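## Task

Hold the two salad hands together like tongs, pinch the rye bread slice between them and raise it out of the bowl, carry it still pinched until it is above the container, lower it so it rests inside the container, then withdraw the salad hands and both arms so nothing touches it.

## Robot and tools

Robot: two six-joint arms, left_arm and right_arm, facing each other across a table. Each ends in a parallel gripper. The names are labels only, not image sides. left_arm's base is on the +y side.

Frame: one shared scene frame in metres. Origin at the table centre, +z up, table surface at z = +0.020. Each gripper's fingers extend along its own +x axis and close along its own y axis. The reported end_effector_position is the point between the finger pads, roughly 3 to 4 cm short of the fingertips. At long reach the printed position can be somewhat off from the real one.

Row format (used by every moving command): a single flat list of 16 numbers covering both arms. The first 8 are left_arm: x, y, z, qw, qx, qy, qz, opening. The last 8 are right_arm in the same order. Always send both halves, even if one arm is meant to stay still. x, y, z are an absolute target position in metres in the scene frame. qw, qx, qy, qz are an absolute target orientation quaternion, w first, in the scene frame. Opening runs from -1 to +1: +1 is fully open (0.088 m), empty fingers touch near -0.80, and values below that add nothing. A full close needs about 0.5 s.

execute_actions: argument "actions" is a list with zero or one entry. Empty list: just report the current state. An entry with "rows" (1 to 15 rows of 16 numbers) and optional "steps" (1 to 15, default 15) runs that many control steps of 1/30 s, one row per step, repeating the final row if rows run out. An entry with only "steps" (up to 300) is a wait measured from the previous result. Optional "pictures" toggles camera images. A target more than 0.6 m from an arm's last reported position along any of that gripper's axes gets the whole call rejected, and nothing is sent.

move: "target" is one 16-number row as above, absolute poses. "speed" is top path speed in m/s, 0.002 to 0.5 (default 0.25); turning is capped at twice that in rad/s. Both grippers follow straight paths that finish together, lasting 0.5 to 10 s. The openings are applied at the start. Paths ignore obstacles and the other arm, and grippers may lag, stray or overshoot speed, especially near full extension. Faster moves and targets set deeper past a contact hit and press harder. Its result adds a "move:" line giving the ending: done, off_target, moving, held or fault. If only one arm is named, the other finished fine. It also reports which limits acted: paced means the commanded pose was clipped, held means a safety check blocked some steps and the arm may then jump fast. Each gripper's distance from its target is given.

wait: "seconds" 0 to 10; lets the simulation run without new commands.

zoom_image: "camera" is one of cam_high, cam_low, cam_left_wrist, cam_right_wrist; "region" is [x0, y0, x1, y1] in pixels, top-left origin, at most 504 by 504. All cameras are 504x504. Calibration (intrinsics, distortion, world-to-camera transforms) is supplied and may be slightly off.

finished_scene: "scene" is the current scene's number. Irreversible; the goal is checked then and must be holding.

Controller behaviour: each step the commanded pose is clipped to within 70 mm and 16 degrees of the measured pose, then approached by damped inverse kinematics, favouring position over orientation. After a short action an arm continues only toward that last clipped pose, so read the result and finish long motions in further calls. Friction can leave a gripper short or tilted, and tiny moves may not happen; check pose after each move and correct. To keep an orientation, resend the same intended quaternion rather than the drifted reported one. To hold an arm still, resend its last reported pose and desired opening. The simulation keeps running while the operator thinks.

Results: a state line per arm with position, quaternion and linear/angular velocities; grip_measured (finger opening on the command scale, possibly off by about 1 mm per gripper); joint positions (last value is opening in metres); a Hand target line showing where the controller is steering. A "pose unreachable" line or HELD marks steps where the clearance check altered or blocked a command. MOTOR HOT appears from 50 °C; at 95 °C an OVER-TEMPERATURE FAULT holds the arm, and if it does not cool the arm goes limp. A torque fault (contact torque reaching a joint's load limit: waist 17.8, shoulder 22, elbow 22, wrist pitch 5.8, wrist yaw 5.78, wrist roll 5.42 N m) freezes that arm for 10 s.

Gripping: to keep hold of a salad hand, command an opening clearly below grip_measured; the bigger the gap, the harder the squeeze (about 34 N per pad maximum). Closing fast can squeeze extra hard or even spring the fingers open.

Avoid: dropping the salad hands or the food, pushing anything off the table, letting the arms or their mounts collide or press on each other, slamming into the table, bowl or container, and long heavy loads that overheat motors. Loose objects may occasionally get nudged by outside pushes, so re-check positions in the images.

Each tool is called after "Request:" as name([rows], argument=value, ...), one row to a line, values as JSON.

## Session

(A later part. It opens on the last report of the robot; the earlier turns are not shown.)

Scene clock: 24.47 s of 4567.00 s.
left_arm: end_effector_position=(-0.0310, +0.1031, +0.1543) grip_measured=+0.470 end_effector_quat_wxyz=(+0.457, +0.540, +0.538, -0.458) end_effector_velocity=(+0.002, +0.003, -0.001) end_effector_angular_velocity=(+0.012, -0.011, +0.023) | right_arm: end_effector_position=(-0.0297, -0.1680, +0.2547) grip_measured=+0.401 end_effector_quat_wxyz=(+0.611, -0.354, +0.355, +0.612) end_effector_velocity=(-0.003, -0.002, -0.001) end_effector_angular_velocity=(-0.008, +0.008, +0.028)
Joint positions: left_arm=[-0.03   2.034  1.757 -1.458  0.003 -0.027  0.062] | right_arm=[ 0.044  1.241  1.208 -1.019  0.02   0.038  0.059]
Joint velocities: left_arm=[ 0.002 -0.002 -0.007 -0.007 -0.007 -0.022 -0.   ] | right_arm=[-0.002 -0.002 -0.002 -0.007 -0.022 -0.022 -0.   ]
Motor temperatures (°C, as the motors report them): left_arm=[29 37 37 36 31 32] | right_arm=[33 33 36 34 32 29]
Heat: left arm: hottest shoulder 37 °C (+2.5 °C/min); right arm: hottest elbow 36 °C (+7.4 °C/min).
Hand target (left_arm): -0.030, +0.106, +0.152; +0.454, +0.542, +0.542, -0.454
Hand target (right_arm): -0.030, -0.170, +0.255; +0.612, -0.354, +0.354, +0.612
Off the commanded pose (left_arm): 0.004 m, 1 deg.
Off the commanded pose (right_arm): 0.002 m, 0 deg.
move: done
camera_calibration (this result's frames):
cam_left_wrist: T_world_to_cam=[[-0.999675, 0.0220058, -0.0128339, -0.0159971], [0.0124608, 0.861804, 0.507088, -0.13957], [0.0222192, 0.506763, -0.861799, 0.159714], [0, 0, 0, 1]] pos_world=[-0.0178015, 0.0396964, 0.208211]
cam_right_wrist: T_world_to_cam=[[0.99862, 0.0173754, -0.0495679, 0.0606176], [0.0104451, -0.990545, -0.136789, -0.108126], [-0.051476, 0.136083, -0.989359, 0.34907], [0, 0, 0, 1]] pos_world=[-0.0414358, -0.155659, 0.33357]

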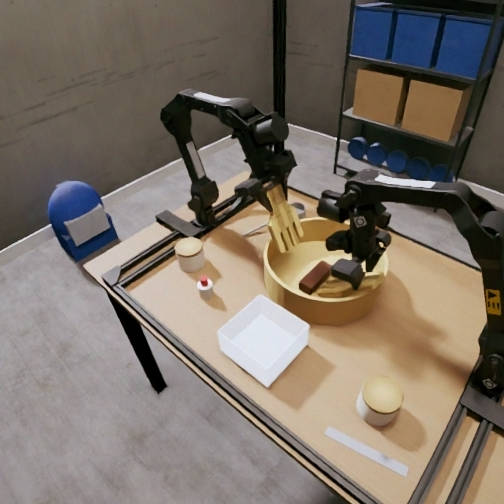

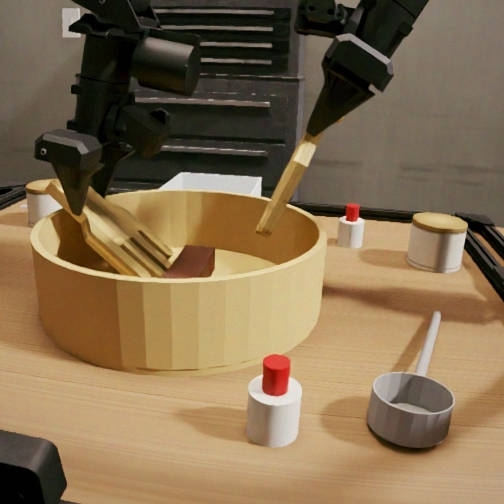

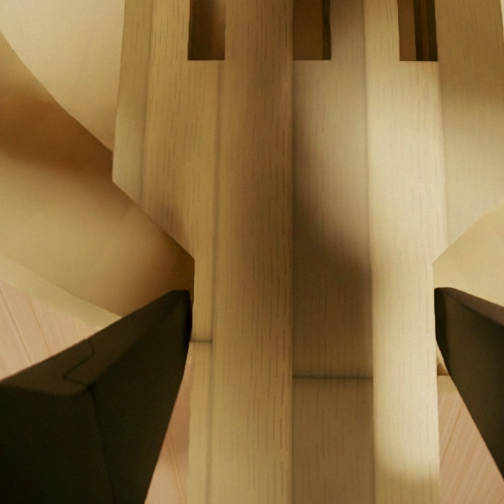

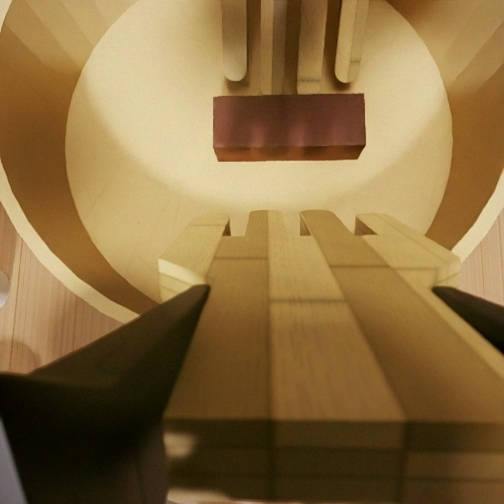

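Request:
move(target=[-0.031,0.165,0.175,0.678,0.2,0.2,-0.678,1,-0.03,-0.17,0.255,0.612,-0.354,0.354,0.612,-1])

Request:
move(target=[-0.031,0.124,0.14,0.678,0.2,0.2,-0.678,1,-0.03,-0.15,0.23,0.612,-0.354,0.354,0.612,-1], speed=0.1)

Scene clock: 27.73 s of 4567.00 s.
left_arm: end_effector_position=(-0.0309, +0.1625, +0.1776) grip_measured=+1.000 end_effector_quat_wxyz=(+0.676, +0.198, +0.200, -0.681) end_effector_velocity=(+0.000, +0.001, +0.000) end_effector_angular_velocity=(-0.017, +0.003, +0.008) | right_arm: end_effector_position=(-0.0298, -0.1681, +0.2546) grip_measured=+0.400 end_effector_quat_wxyz=(+0.611, -0.355, +0.355, +0.612) end_effector_velocity=(+0.001, +0.001, +0.001) end_effector_angular_velocity=(+0.007, +0.003, +0.003)
Joint positions: left_arm=[-0.057  0.954  0.464 -0.081 -0.04  -0.032  0.088] | right_arm=[ 0.044  1.241  1.207 -1.019  0.02   0.038  0.059]
Joint velocities: left_arm=[-0.002 -0.012 -0.017  0.022 -0.007 -0.007  0.   ] | right_arm=[-0.007 -0.002 -0.002  0.007 -0.007 -0.007 -0.   ]
Motor temperatures (°C, as the motors report them): left_arm=[29 37 37 36 31 32] | right_arm=[33 33 36 34 32 29]
Heat: left arm: hottest shoulder 37 °C (+2.2 °C/min); right arm: hottest elbow 36 °C (+6.5 °C/min).
Hand target (left_arm): -0.031, +0.165, +0.174; +0.676, +0.201, +0.199, -0.680
Hand target (right_arm): -0.030, -0.170, +0.255; +0.612, -0.354, +0.354, +0.612
Off the commanded pose (left_arm): 0.004 m, 1 deg.
Off the commanded pose (right_arm): 0.002 m, 0 deg.
move: done
camera_calibration (this result's frames):
cam_left_wrist: T_world_to_cam=[[-0.999839, 0.00419974, -0.0174528, -0.0132066], [0.0136987, 0.80683, -0.590625, 0.0014004], [0.0116009, -0.590769, -0.806758, 0.317986], [0, 0, 0, 1]] pos_world=[-0.0169126, 0.186782, 0.257134]
cam_right_wrist: T_world_to_cam=[[0.998614, 0.0177374, -0.0495577, 0.0607779], [0.0108253, -0.990593, -0.136412, -0.108292], [-0.0515112, 0.135686, -0.989412, 0.348884], [0, 0, 0, 1]] pos_world=[-0.0415499, -0.15569, 0.33343]

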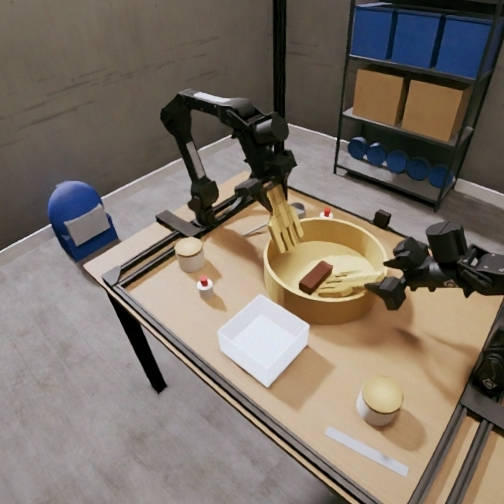

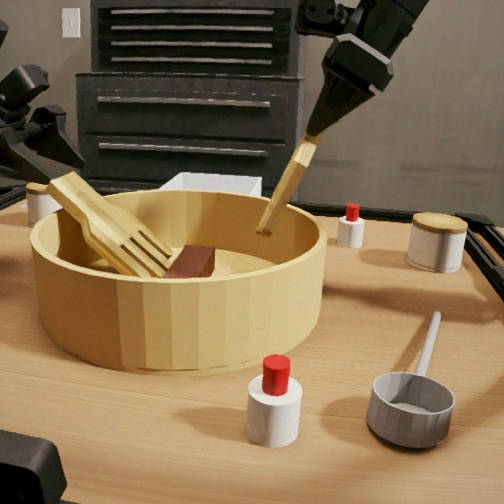

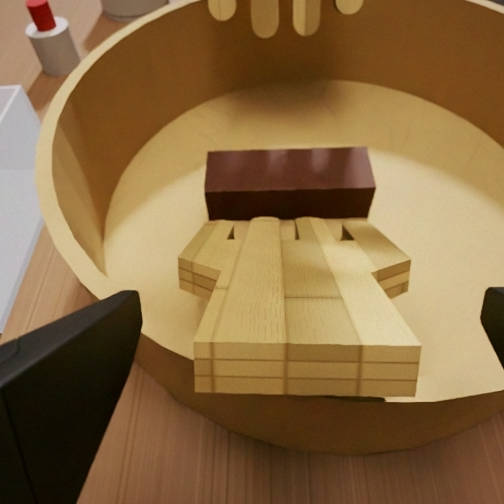

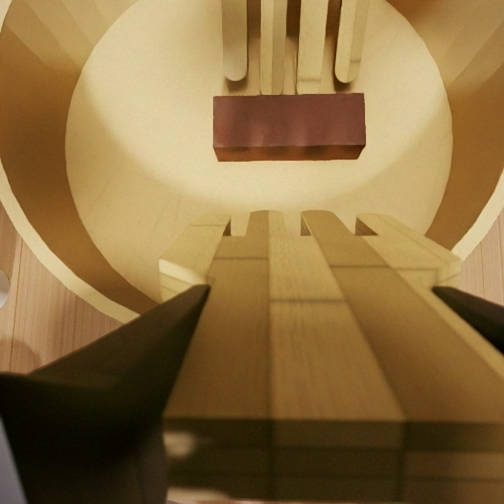

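Scene clock: 28.77 s of 4567.00 s.
left_arm: end_effector_position=(-0.0331, +0.1232, +0.1456) grip_measured=+1.000 end_effector_quat_wxyz=(+0.677, +0.194, +0.197, -0.682) end_effector_velocity=(+0.000, -0.000, -0.005) end_effector_angular_velocity=(+0.012, +0.002, +0.008) | right_arm: end_effector_position=(-0.0306, -0.1508, +0.2326) grip_measured=+0.400 end_effector_quat_wxyz=(+0.612, -0.352, +0.353, +0.613) end_effector_velocity=(+0.001, -0.003, -0.003) end_effector_angular_velocity=(-0.012, +0.002, +0.003)
Joint positions: left_arm=[-0.057  1.239  0.455  0.223 -0.04  -0.032  0.088] | right_arm=[ 0.044  1.288  1.148 -0.905  0.02   0.038  0.059]
Joint velocities: left_arm=[-0.002  0.017 -0.002  0.007 -0.007 -0.007  0.   ] | right_arm=[-0.007 -0.002 -0.007 -0.007 -0.007 -0.007  0.   ]
Motor temperatures (°C, as the motors report them): left_arm=[29 37 37 36 31 32] | right_arm=[33 33 36 34 32 29]
Heat: left arm: hottest shoulder 37 °C (+2.1 °C/min); right arm: hottest elbow 36 °C (+6.3 °C/min).
Hand target (left_arm): -0.031, +0.125, +0.140; +0.678, +0.200, +0.200, -0.678
Hand target (right_arm): -0.030, -0.150, +0.230; +0.612, -0.354, +0.354, +0.612
Off the commanded pose (left_arm): 0.006 m, 1 deg.
Off the commanded pose (right_arm): 0.003 m, 0 deg.
move: done
camera_calibration (this result's frames):
cam_left_wrist: T_world_to_cam=[[-0.99985, 0.00364812, -0.0169255, -0.0157337], [0.0130554, 0.800947, -0.598592, 0.0160549], [0.0113727, -0.598724, -0.800875, 0.269102], [0, 0, 0, 1]] pos_world=[-0.0190014, 0.148316, 0.224861]
cam_right_wrist: T_world_to_cam=[[0.998599, 0.018078, -0.0497391, 0.06024], [0.0107827, -0.989634, -0.143207, -0.0924403], [-0.0518124, 0.14247, -0.988442, 0.32551], [0, 0, 0, 1]] pos_world=[-0.0422934, -0.138946, 0.311506]

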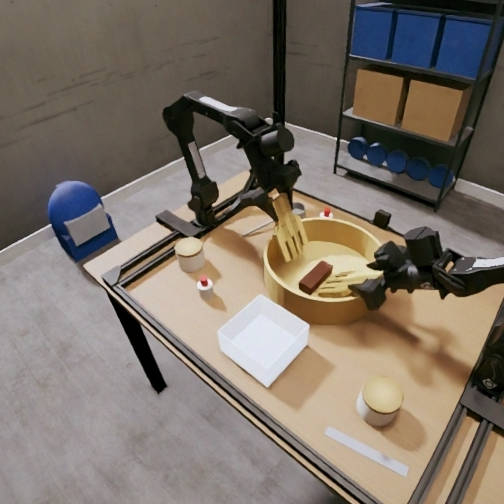

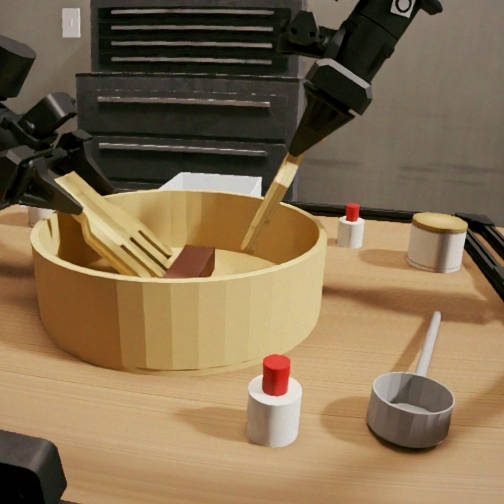

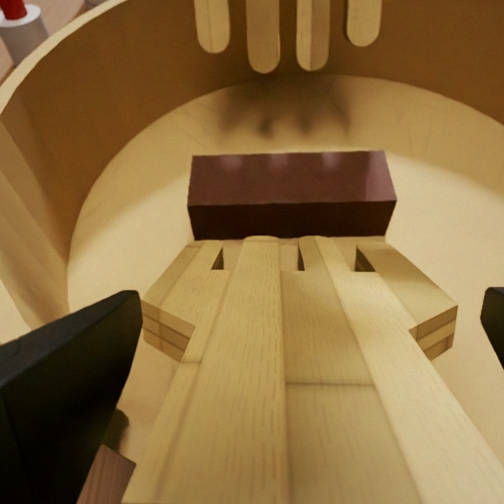

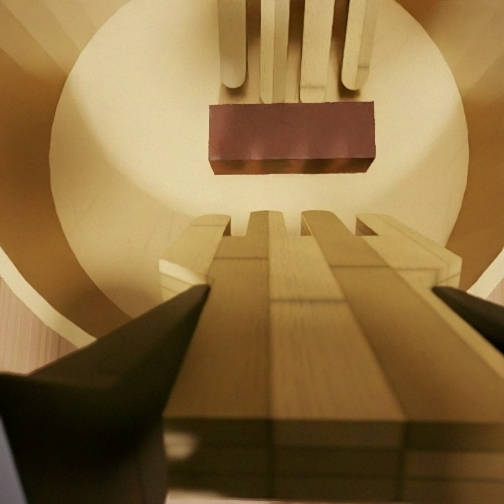

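Request:
move(target=[-0.029,0.121,0.136,0.678,0.2,0.2,-0.678,0.55,-0.03,-0.14,0.22,0.606,-0.364,0.364,0.606,-1], speed=0.05)

Request:
move(target=[-0.031,0.121,0.138,0.678,0.2,0.2,-0.678,-1,-0.03,-0.14,0.22,0.606,-0.364,0.364,0.606,-1])

Request:
move(target=[-0.027,0.075,0.205,0.606,0.364,0.364,-0.606,-1,-0.027,-0.13,0.195,0.606,-0.364,0.364,0.606,-1], speed=0.12)

Scene clock: 30.07 s of 4567.00 s.
left_arm: end_effector_position=(-0.0297, +0.1194, +0.1414) grip_measured=+0.551 end_effector_quat_wxyz=(+0.680, +0.195, +0.196, -0.679) end_effector_velocity=(-0.001, +0.002, -0.003) end_effector_angular_velocity=(+0.012, +0.014, +0.011) | right_arm: end_effector_position=(-0.0307, -0.1441, +0.2162) grip_measured=+0.400 end_effector_quat_wxyz=(+0.604, -0.368, +0.368, +0.604) end_effector_velocity=(+0.002, -0.002, -0.002) end_effector_angular_velocity=(-0.012, -0.010, +0.001)
Joint positions: left_arm=[-0.047  1.271  0.455  0.255 -0.04  -0.026  0.066] | right_arm=[ 0.044  1.348  1.148 -0.896  0.02   0.038  0.059]
Joint velocities: left_arm=[-0.007  0.002 -0.002 -0.007 -0.007 -0.022 -0.   ] | right_arm=[-0.002  0.002 -0.002 -0.007  0.007 -0.007 -0.   ]
Motor temperatures (°C, as the motors report them): left_arm=[29 37 37 36 31 32] | right_arm=[33 33 36 34 32 29]
Heat: left arm: hottest shoulder 37 °C (+2.0 °C/min); right arm: hottest elbow 36 °C (+6.0 °C/min).
Hand target (left_arm): -0.029, +0.121, +0.136; +0.678, +0.200, +0.200, -0.678
Hand target (right_arm): -0.030, -0.140, +0.220; +0.606, -0.364, +0.364, +0.606
Off the commanded pose (left_arm): 0.006 m, 1 deg.
Off the commanded pose (right_arm): 0.006 m, 1 deg.
move: done
camera_calibration (this result's frames):
cam_left_wrist: T_world_to_cam=[[-0.999757, -0.00414173, -0.0216308, -0.010864], [0.00963969, 0.800788, -0.59887, 0.0165179], [0.019802, -0.598933, -0.800554, 0.263666], [0, 0, 0, 1]] pos_world=[-0.0162417, 0.144646, 0.220736]
cam_right_wrist: T_world_to_cam=[[0.99872, 0.0148482, -0.0483555, 0.0586016], [0.0102873, -0.995591, -0.0932387, -0.0998038], [-0.0495268, 0.0926219, -0.994469, 0.30254], [0, 0, 0, 1]] pos_world=[-0.0425161, -0.128256, 0.294394]

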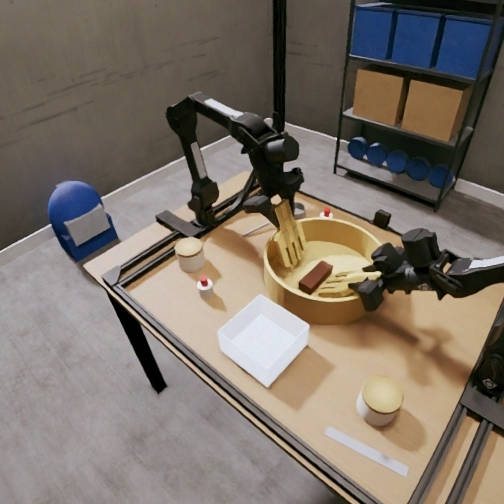

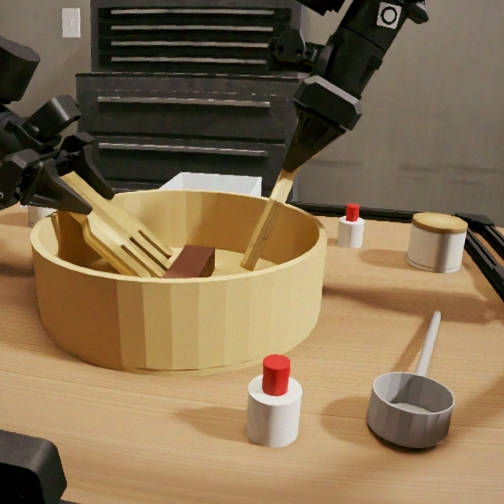

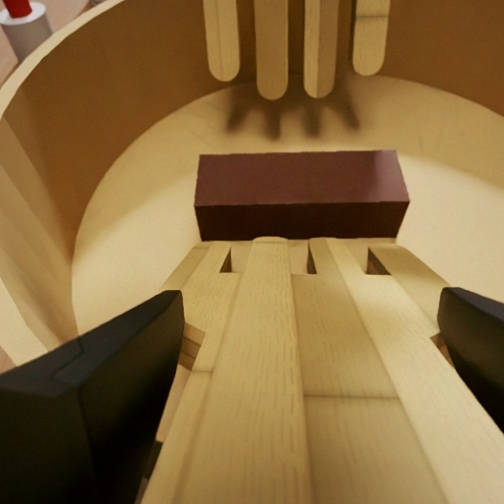

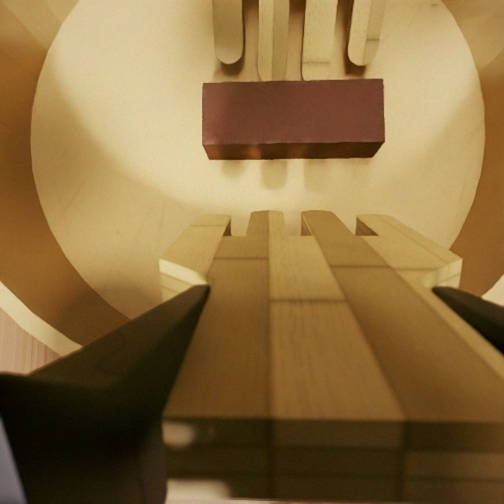

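Scene clock: 30.77 s of 4567.00 s.
left_arm: end_effector_position=(-0.0300, +0.1196, +0.1411) grip_measured=+0.390 end_effector_quat_wxyz=(+0.679, +0.196, +0.196, -0.679) end_effector_velocity=(+0.001, +0.000, +0.000) end_effector_angular_velocity=(+0.002, -0.006, +0.015) | right_arm: end_effector_position=(-0.0307, -0.1440, +0.2159) grip_measured=+0.400 end_effector_quat_wxyz=(+0.603, -0.369, +0.368, +0.604) end_effector_velocity=(+0.001, -0.005, -0.002) end_effector_angular_velocity=(-0.022, -0.004, -0.007)
Joint positions: left_arm=[-0.047  1.271  0.455  0.254 -0.04  -0.026  0.058] | right_arm=[ 0.044  1.35   1.148 -0.896  0.02   0.038  0.059]
Joint velocities: left_arm=[-0.007 -0.002  0.002 -0.007 -0.022 -0.007 -0.   ] | right_arm=[ 0.002 -0.002 -0.002 -0.022  0.007  0.007 -0.   ]
Motor temperatures (°C, as the motors report them): left_arm=[29 37 37 37 31 32] | right_arm=[33 33 36 34 32 29]
Heat: left arm: hottest shoulder 37 °C (+2.0 °C/min); right arm: hottest elbow 36 °C (+5.9 °C/min).
Hand target (left_arm): -0.031, +0.121, +0.138; +0.678, +0.200, +0.200, -0.678
Hand target (right_arm): -0.030, -0.140, +0.220; +0.606, -0.364, +0.364, +0.606
Off the commanded pose (left_arm): 0.004 m, 1 deg.
Off the commanded pose (right_arm): 0.006 m, 1 deg.
move: done
camera_calibration (this result's frames):
cam_left_wrist: T_world_to_cam=[[-0.999758, -0.00281989, -0.0218278, -0.0113064], [0.0107871, 0.801693, -0.597639, 0.0159556], [0.0191845, -0.59773, -0.801468, 0.263523], [0, 0, 0, 1]] pos_world=[-0.0165314, 0.144692, 0.220494]
cam_right_wrist: T_world_to_cam=[[0.998722, 0.0147929, -0.0483227, 0.0585728], [0.0102919, -0.995697, -0.0920999, -0.100012], [-0.0494771, 0.0914849, -0.994577, 0.302058], [0, 0, 0, 1]] pos_world=[-0.0425236, -0.128082, 0.29404]

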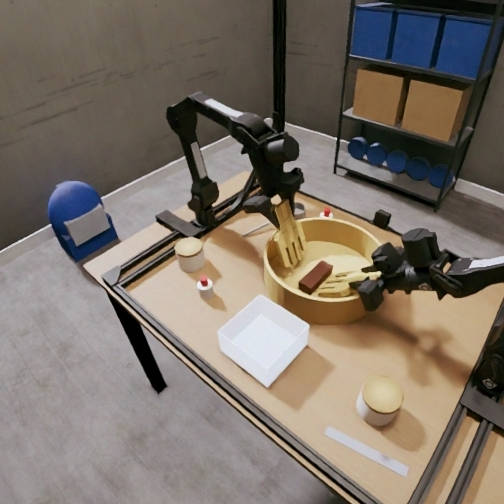

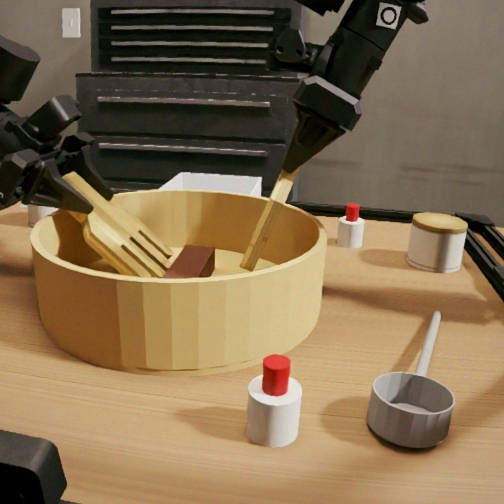

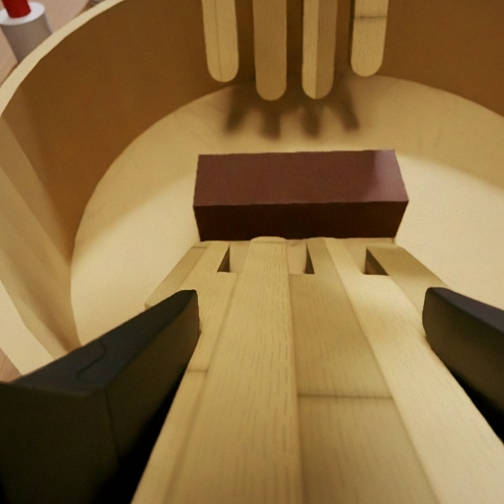

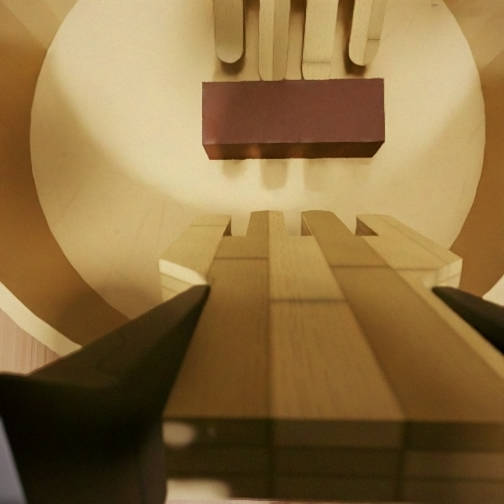

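Scene clock: 33.37 s of 4567.00 s.
left_arm: end_effector_position=(-0.0275, +0.0779, +0.2016) grip_measured=+0.390 end_effector_quat_wxyz=(+0.607, +0.366, +0.366, -0.603) end_effector_velocity=(+0.000, +0.006, -0.004) end_effector_angular_velocity=(+0.046, +0.002, +0.020) | right_arm: end_effector_position=(-0.0273, -0.1303, +0.1978) grip_measured=+0.400 end_effector_quat_wxyz=(+0.608, -0.363, +0.362, +0.606) end_effector_velocity=(-0.000, -0.001, +0.001) end_effector_angular_velocity=(-0.003, +0.010, -0.005)
Joint positions: left_arm=[-0.026  1.596  1.31  -0.803 -0.017 -0.026  0.058] | right_arm=[ 0.03   1.388  1.1   -0.789  0.016  0.027  0.059]
Joint velocities: left_arm=[-0.002  0.012  0.017 -0.051 -0.007 -0.022  0.   ] | right_arm=[-0.002 -0.002  0.002 -0.007 -0.007  0.007 -0.   ]
Motor temperatures (°C, as the motors report them): left_arm=[29 37 38 37 31 32] | right_arm=[33 33 36 34 32 29]
Heat: left arm: hottest elbow 38 °C (+3.6 °C/min); right arm: hottest elbow 36 °C (+5.4 °C/min).
Hand target (left_arm): -0.027, +0.074, +0.205; +0.607, +0.363, +0.365, -0.606
Hand target (right_arm): -0.027, -0.130, +0.195; +0.606, -0.364, +0.364, +0.606
Off the commanded pose (left_arm): 0.004 m, 1 deg.
Off the commanded pose (right_arm): 0.003 m, 0 deg.
move: done
camera_calibration (this result's frames):
cam_left_wrist: T_world_to_cam=[[-0.999705, 0.00459116, -0.0238297, -0.00772708], [0.00726245, 0.99354, -0.113254, -0.0271526], [0.0231558, -0.113394, -0.99328, 0.288082], [0, 0, 0, 1]] pos_world=[-0.0141984, 0.0596793, 0.282887]
cam_right_wrist: T_world_to_cam=[[0.998829, 0.0140406, -0.0462964, 0.0536244], [0.00881038, -0.993748, -0.1113, -0.0840354], [-0.0475697, 0.110762, -0.992708, 0.285241], [0, 0, 0, 1]] pos_world=[-0.0392524, -0.115857, 0.27629]

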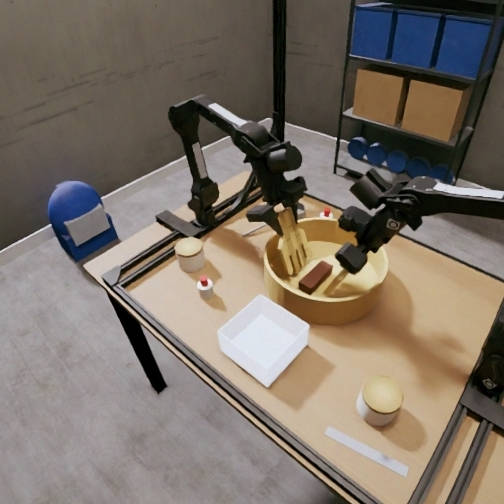

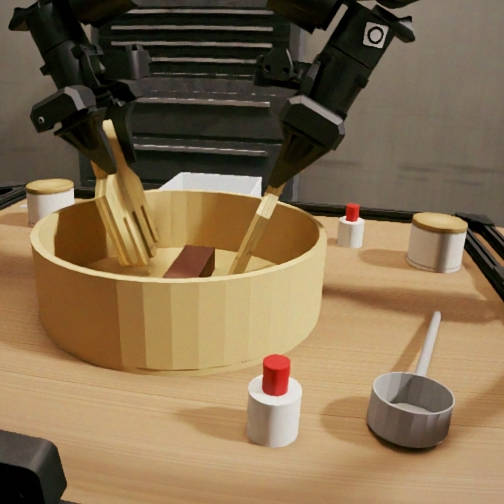

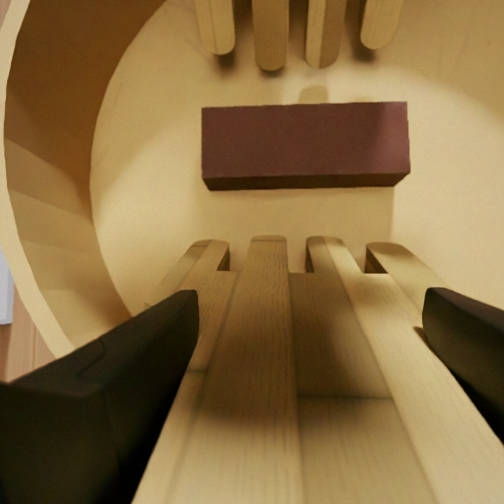

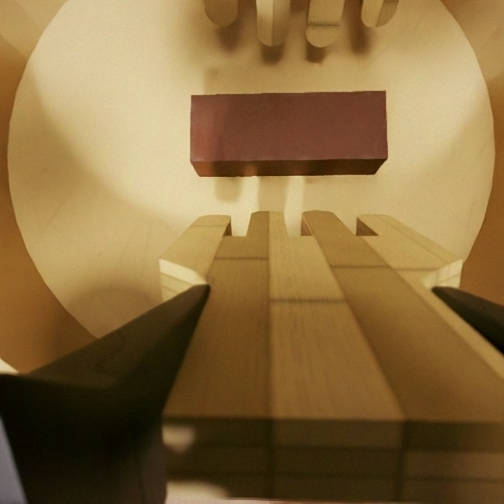

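Request:
move(target=[-0.025,0.055,0.182,0.606,0.364,0.364,-0.606,-1,-0.024,-0.105,0.195,0.586,-0.395,0.395,0.586,-1], speed=0.05)

Scene clock: 35.07 s of 4567.00 s.
left_arm: end_effector_position=(-0.0255, +0.0586, +0.1824) grip_measured=+0.390 end_effector_quat_wxyz=(+0.607, +0.366, +0.364, -0.604) end_effector_velocity=(-0.002, +0.002, -0.003) end_effector_angular_velocity=(+0.012, +0.003, -0.012) | right_arm: end_effector_position=(-0.0244, -0.1081, +0.1922) grip_measured=+0.400 end_effector_quat_wxyz=(+0.586, -0.397, +0.396, +0.585) end_effector_velocity=(-0.002, -0.000, +0.004) end_effector_angular_velocity=(-0.017, +0.023, -0.001)
Joint positions: left_arm=[-0.019  1.672  1.313 -0.726 -0.013 -0.016  0.058] | right_arm=[ 0.017  1.558  1.271 -0.905  0.009  0.015  0.059]
Joint velocities: left_arm=[-0.002  0.002 -0.002 -0.007  0.007  0.007 -0.   ] | right_arm=[-0.002  0.012  0.032 -0.037 -0.022  0.007 -0.   ]
Motor temperatures (°C, as the motors report them): left_arm=[29 37 38 37 31 32] | right_arm=[33 33 36 34 32 29]
Heat: left arm: hottest elbow 38 °C (+3.4 °C/min); right arm: hottest elbow 36 °C (+5.1 °C/min).
Hand target (left_arm): -0.025, +0.055, +0.182; +0.606, +0.364, +0.364, -0.606
Hand target (right_arm): -0.024, -0.105, +0.195; +0.586, -0.395, +0.395, +0.586
Off the commanded pose (left_arm): 0.004 m, 0 deg.
Off the commanded pose (right_arm): 0.004 m, 0 deg.
move: done
camera_calibration (this result's frames):
cam_left_wrist: T_world_to_cam=[[-0.999653, 0.0072367, -0.025334, -0.00595745], [0.0101615, 0.993045, -0.117295, -0.00940616], [0.024309, -0.117512, -0.992774, 0.266917], [0, 0, 0, 1]] pos_world=[-0.0123483, 0.0407497, 0.263734]
cam_right_wrist: T_world_to_cam=[[0.998856, 0.00934179, -0.0469039, 0.0498084], [0.00946054, -0.999953, 0.00231047, -0.0851594], [-0.0468801, -0.00275156, -0.998897, 0.266257], [0, 0, 0, 1]] pos_world=[-0.0364636, -0.084888, 0.268496]

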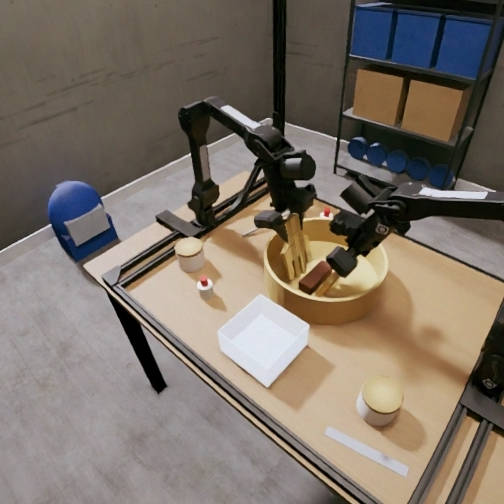

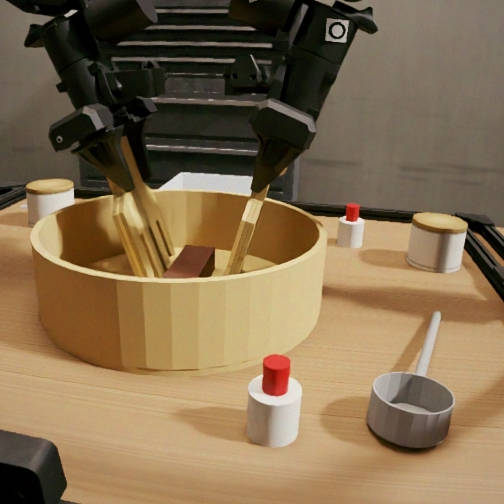

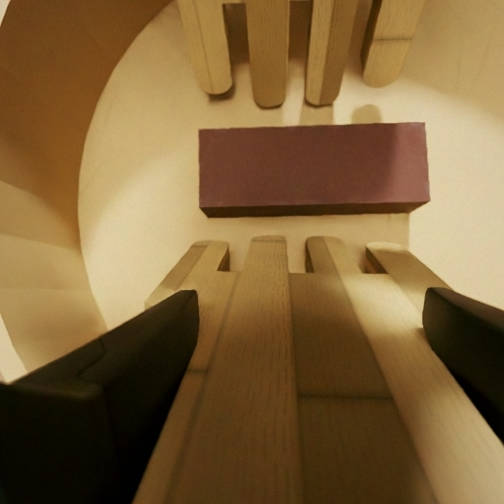

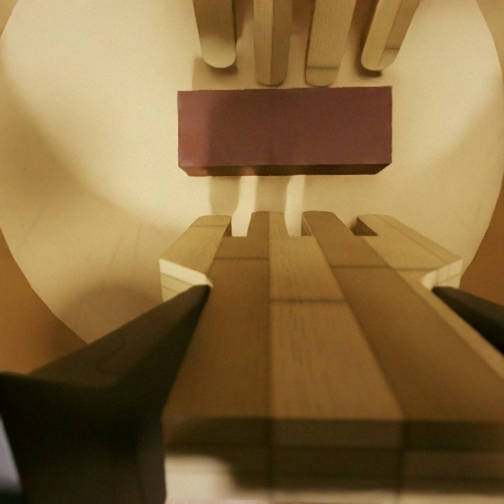

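Request:
move(target=[-0.028,0.04,0.178,0.606,0.364,0.364,-0.606,-1,-0.028,-0.097,0.183,0.6,-0.375,0.375,0.6,-1], speed=0.03)

Scene clock: 36.93 s of 4567.00 s.
left_arm: end_effector_position=(-0.0256, +0.0454, +0.1820) grip_measured=+0.390 end_effector_quat_wxyz=(+0.608, +0.364, +0.363, -0.605) end_effector_velocity=(-0.002, +0.003, -0.001) end_effector_angular_velocity=(+0.017, -0.003, +0.003) | right_arm: end_effector_position=(-0.0264, -0.0984, +0.1866) grip_measured=+0.400 end_effector_quat_wxyz=(+0.600, -0.376, +0.376, +0.598) end_effector_velocity=(-0.002, +0.001, +0.002) end_effector_angular_velocity=(+0.022, +0.017, +0.014)
Joint positions: left_arm=[-0.018  1.718  1.361 -0.723 -0.013 -0.017  0.058] | right_arm=[ 0.023  1.545  1.212 -0.789  0.011  0.022  0.059]
Joint velocities: left_arm=[-0.007  0.002  0.007 -0.022 -0.007 -0.007  0.   ] | right_arm=[-0.002 -0.012 -0.012  0.022 -0.022 -0.007 -0.   ]
Motor temperatures (°C, as the motors report them): left_arm=[29 38 38 37 31 32] | right_arm=[33 33 37 34 32 29]
Heat: left arm: hottest shoulder 38 °C (+3.2 °C/min); right arm: hottest elbow 37 °C (+6.5 °C/min).
Hand target (left_arm): -0.028, +0.040, +0.178; +0.606, +0.364, +0.364, -0.606
Hand target (right_arm): -0.028, -0.097, +0.183; +0.600, -0.375, +0.375, +0.600
Off the commanded pose (left_arm): 0.007 m, 0 deg.
Off the commanded pose (right_arm): 0.004 m, 0 deg.
move: done
camera_calibration (this result's frames):
cam_left_wrist: T_world_to_cam=[[-0.999684, 0.00536572, -0.0245476, -0.0060211], [0.00834651, 0.992373, -0.122989, 0.00474383], [0.0237004, -0.123155, -0.992104, 0.265135], [0, 0, 0, 1]] pos_world=[-0.0123426, 0.0279774, 0.263477]
cam_right_wrist: T_world_to_cam=[[0.998785, 0.0110325, -0.0480285, 0.0517793], [0.0077925, -0.997714, -0.0671309, -0.0622897], [-0.0486593, 0.0666751, -0.996588, 0.266977], [0, 0, 0, 1]] pos_world=[-0.03824, -0.0805193, 0.264372]

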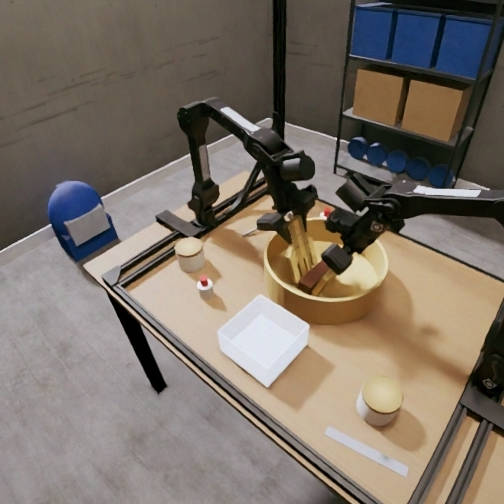

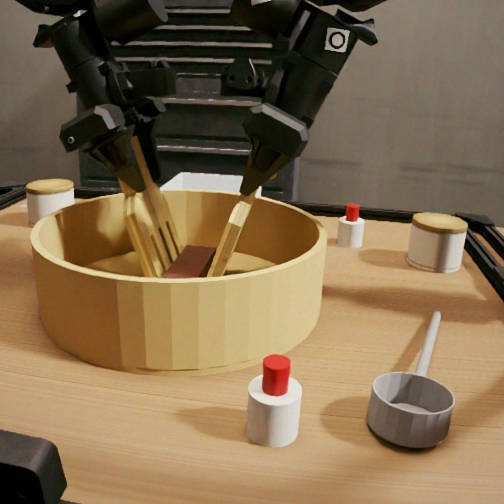

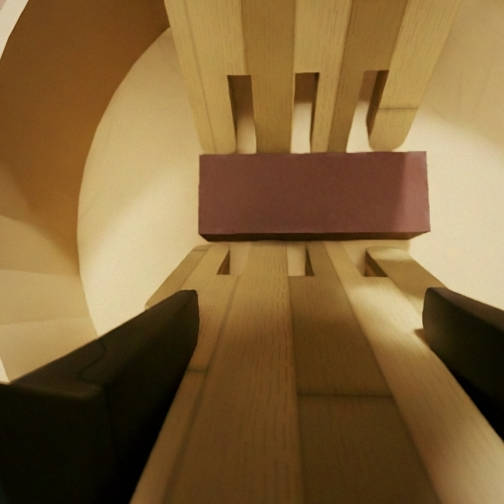

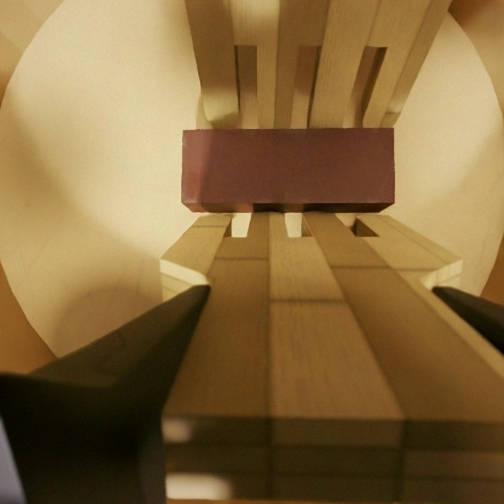

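Just touching. Squeeze and lift.

Request:
execute_actions([
  {"rows":[[-0.027,0.032,0.184,0.606,0.364,0.364,-0.606,-1,-0.027,-0.087,0.188,0.6,-0.375,0.375,0.6,-1]],"steps":15},
], pictures=false)

Request:
execute_actions([
  {"rows":[[-0.027,0.03,0.198,0.606,0.364,0.364,-0.606,-1,-0.027,-0.085,0.202,0.6,-0.375,0.375,0.6,-1]],"steps":12},
], pictures=false)

Request:
execute_actions([
  {"rows":[[-0.027,0.029,0.214,0.606,0.364,0.364,-0.606,-1,-0.027,-0.084,0.218,0.6,-0.375,0.375,0.6,-1]],"steps":12},
])

Scene clock: 37.90 s of 4567.00 s.
left_arm: end_effector_position=(-0.0257, +0.0370, +0.1852) grip_measured=+0.390 end_effector_quat_wxyz=(+0.607, +0.365, +0.364, -0.604) end_effector_velocity=(+0.002, -0.004, +0.004) end_effector_angular_velocity=(-0.017, -0.029, -0.012) | right_arm: end_effector_position=(-0.0267, -0.0938, +0.1882) grip_measured=+0.400 end_effector_quat_wxyz=(+0.598, -0.378, +0.378, +0.597) end_effector_velocity=(+0.004, -0.002, -0.002) end_effector_angular_velocity=(-0.012, -0.010, -0.004)
Joint positions: left_arm=[-0.018  1.752  1.416 -0.748 -0.013 -0.017  0.058] | right_arm=[ 0.023  1.566  1.241 -0.803  0.011  0.022  0.059]
Joint velocities: left_arm=[-0.002  0.002  0.012  0.007 -0.022  0.022 -0.   ] | right_arm=[-0.007  0.002 -0.002 -0.007  0.007 -0.007 -0.   ]
Motor temperatures (°C, as the motors report them): left_arm=[29 38 39 37 31 32] | right_arm=[33 33 37 34 32 29]
Heat: left arm: hottest elbow 39 °C (+4.7 °C/min); right arm: hottest elbow 37 °C (+6.3 °C/min).
Hand target (left_arm): -0.027, +0.032, +0.184; +0.606, +0.364, +0.364, -0.606
Hand target (right_arm): -0.027, -0.087, +0.188; +0.599, -0.375, +0.375, +0.600
Off the commanded pose (left_arm): 0.005 m, 0 deg.
Off the commanded pose (right_arm): 0.007 m, 1 deg.
Steps of this call (steps 1 to 14: nothing new was sent; steps 15 to 29: all 15 steps of this action). Readings (end_effector_position):
15: left_arm (-0.0256, +0.0438, +0.1828) | right_arm (-0.0265, -0.0979, +0.1870)
16: left_arm (-0.0256, +0.0423, +0.1834) | right_arm (-0.0265, -0.0975, +0.1871)
18: left_arm (-0.0257, +0.0396, +0.1843) | right_arm (-0.0265, -0.0966, +0.1873)
22: left_arm (-0.0257, +0.0379, +0.1849) | right_arm (-0.0266, -0.0950, +0.1878)
29: the state above

Scene clock: 38.30 s of 4567.00 s.
left_arm: end_effector_position=(-0.0257, +0.0354, +0.1919) grip_measured=+0.390 end_effector_quat_wxyz=(+0.604, +0.371, +0.369, -0.601) end_effector_velocity=(+0.000, -0.003, +0.006) end_effector_angular_velocity=(-0.012, -0.003, +0.007) | right_arm: end_effector_position=(-0.0268, -0.0899, +0.1963) grip_measured=+0.400 end_effector_quat_wxyz=(+0.597, -0.380, +0.380, +0.596) end_effector_velocity=(-0.000, -0.002, +0.001) end_effector_angular_velocity=(-0.012, +0.009, -0.006)
Joint positions: left_arm=[-0.018  1.768  1.468 -0.802 -0.013 -0.017  0.058] | right_arm=[ 0.023  1.585  1.296 -0.846  0.011  0.022  0.059]
Joint velocities: left_arm=[-0.002  0.002  0.022 -0.007 -0.007 -0.007  0.   ] | right_arm=[-0.002  0.002  0.012 -0.022 -0.007  0.007  0.   ]
Motor temperatures (°C, as the motors report them): left_arm=[29 38 39 37 31 32] | right_arm=[33 33 37 35 32 29]
Heat: left arm: hottest elbow 39 °C (+4.7 °C/min); right arm: hottest elbow 37 °C (+6.3 °C/min).
Hand target (left_arm): -0.027, +0.030, +0.198; +0.606, +0.364, +0.364, -0.606
Hand target (right_arm): -0.027, -0.085, +0.202; +0.600, -0.375, +0.375, +0.600
Off the commanded pose (left_arm): 0.008 m, 1 deg.
Off the commanded pose (right_arm): 0.007 m, 1 deg.
Steps of this call (steps 1 to 12: all 12 steps of this action). Readings (end_effector_position):
1: left_arm (-0.0257, +0.0368, +0.1866) | right_arm (-0.0267, -0.0927, +0.1900)
2: left_arm (-0.0257, +0.0365, +0.1873) | right_arm (-0.0267, -0.0916, +0.1908)
4: left_arm (-0.0257, +0.0359, +0.1882) | right_arm (-0.0268, -0.0904, +0.1920)
8: left_arm (-0.0257, +0.0356, +0.1908) | right_arm (-0.0268, -0.0900, +0.1950)
12: the state above

Scene clock: 38.70 s of 4567.00 s.
left_arm: end_effector_position=(-0.0258, +0.0341, +0.2068) grip_measured=+0.390 end_effector_quat_wxyz=(+0.604, +0.372, +0.370, -0.600) end_effector_velocity=(+0.000, +0.001, +0.010) end_effector_angular_velocity=(-0.003, -0.003, +0.007) | right_arm: end_effector_position=(-0.0268, -0.0887, +0.2117) grip_measured=+0.400 end_effector_quat_wxyz=(+0.596, -0.381, +0.381, +0.595) end_effector_velocity=(+0.002, -0.002, +0.005) end_effector_angular_velocity=(-0.012, -0.010, +0.001)
Joint positions: left_arm=[-0.018  1.773  1.535 -0.867 -0.013 -0.017  0.058] | right_arm=[ 0.023  1.59   1.362 -0.91   0.011  0.022  0.059]
Joint velocities: left_arm=[-0.002 -0.007  0.032 -0.037 -0.007 -0.007  0.   ] | right_arm=[-0.002  0.002  0.027 -0.037  0.007 -0.007  0.   ]
Motor temperatures (°C, as the motors report them): left_arm=[29 38 39 37 31 32] | right_arm=[33 33 37 35 32 29]
Heat: left arm: hottest elbow 39 °C (+4.7 °C/min); right arm: hottest elbow 37 °C (+6.2 °C/min).
Hand target (left_arm): -0.027, +0.029, +0.214; +0.606, +0.364, +0.364, -0.606
Hand target (right_arm): -0.027, -0.084, +0.218; +0.600, -0.375, +0.375, +0.600
Off the commanded pose (left_arm): 0.009 m, 1 deg.
Off the commanded pose (right_arm): 0.008 m, 1 deg.
Steps of this call (steps 1 to 12: all 12 steps of this action). Readings (end_effector_position):
1: left_arm (-0.0257, +0.0354, +0.1939) | right_arm (-0.0268, -0.0901, +0.1982)
2: left_arm (-0.0258, +0.0347, +0.1961) | right_arm (-0.0268, -0.0894, +0.2005)
4: left_arm (-0.0258, +0.0347, +0.2006) | right_arm (-0.0268, -0.0893, +0.2055)
8: left_arm (-0.0258, +0.0342, +0.2051) | right_arm (-0.0268, -0.0886, +0.2103)
12: the state above
camera_calibration (this result's frames):
cam_left_wrist: T_world_to_cam=[[-0.999673, 0.0059972, -0.0248724, -0.00551446], [0.00839836, 0.995191, -0.097588, 0.0135937], [0.0241675, -0.097765, -0.994916, 0.28802], [0, 0, 0, 1]] pos_world=[-0.0125876, 0.014663, 0.287745]
cam_right_wrist: T_world_to_cam=[[0.99878, 0.0108052, -0.0481828, 0.0533055], [0.00833707, -0.998657, -0.0511338, -0.0544056], [-0.0486706, 0.0506697, -0.997529, 0.290075], [0, 0, 0, 1]] pos_world=[-0.0386688, -0.0696066, 0.289144]

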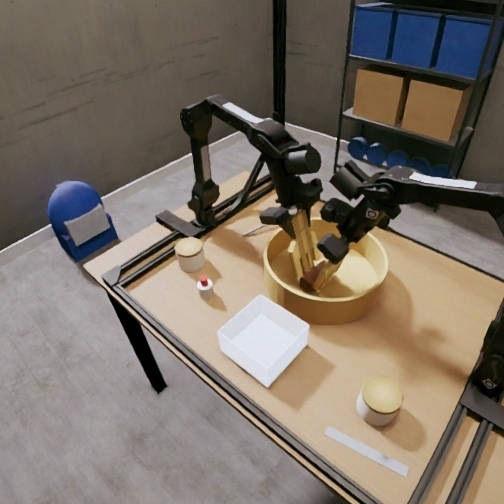

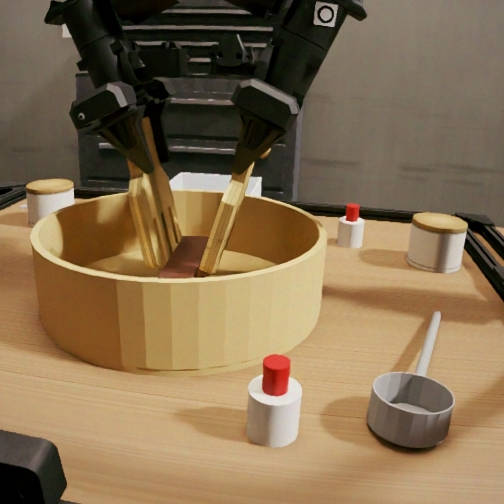

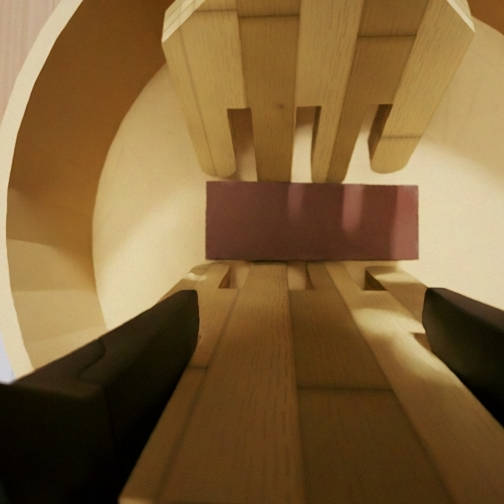

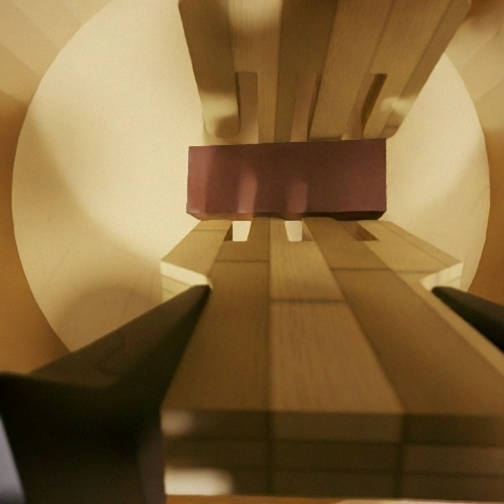

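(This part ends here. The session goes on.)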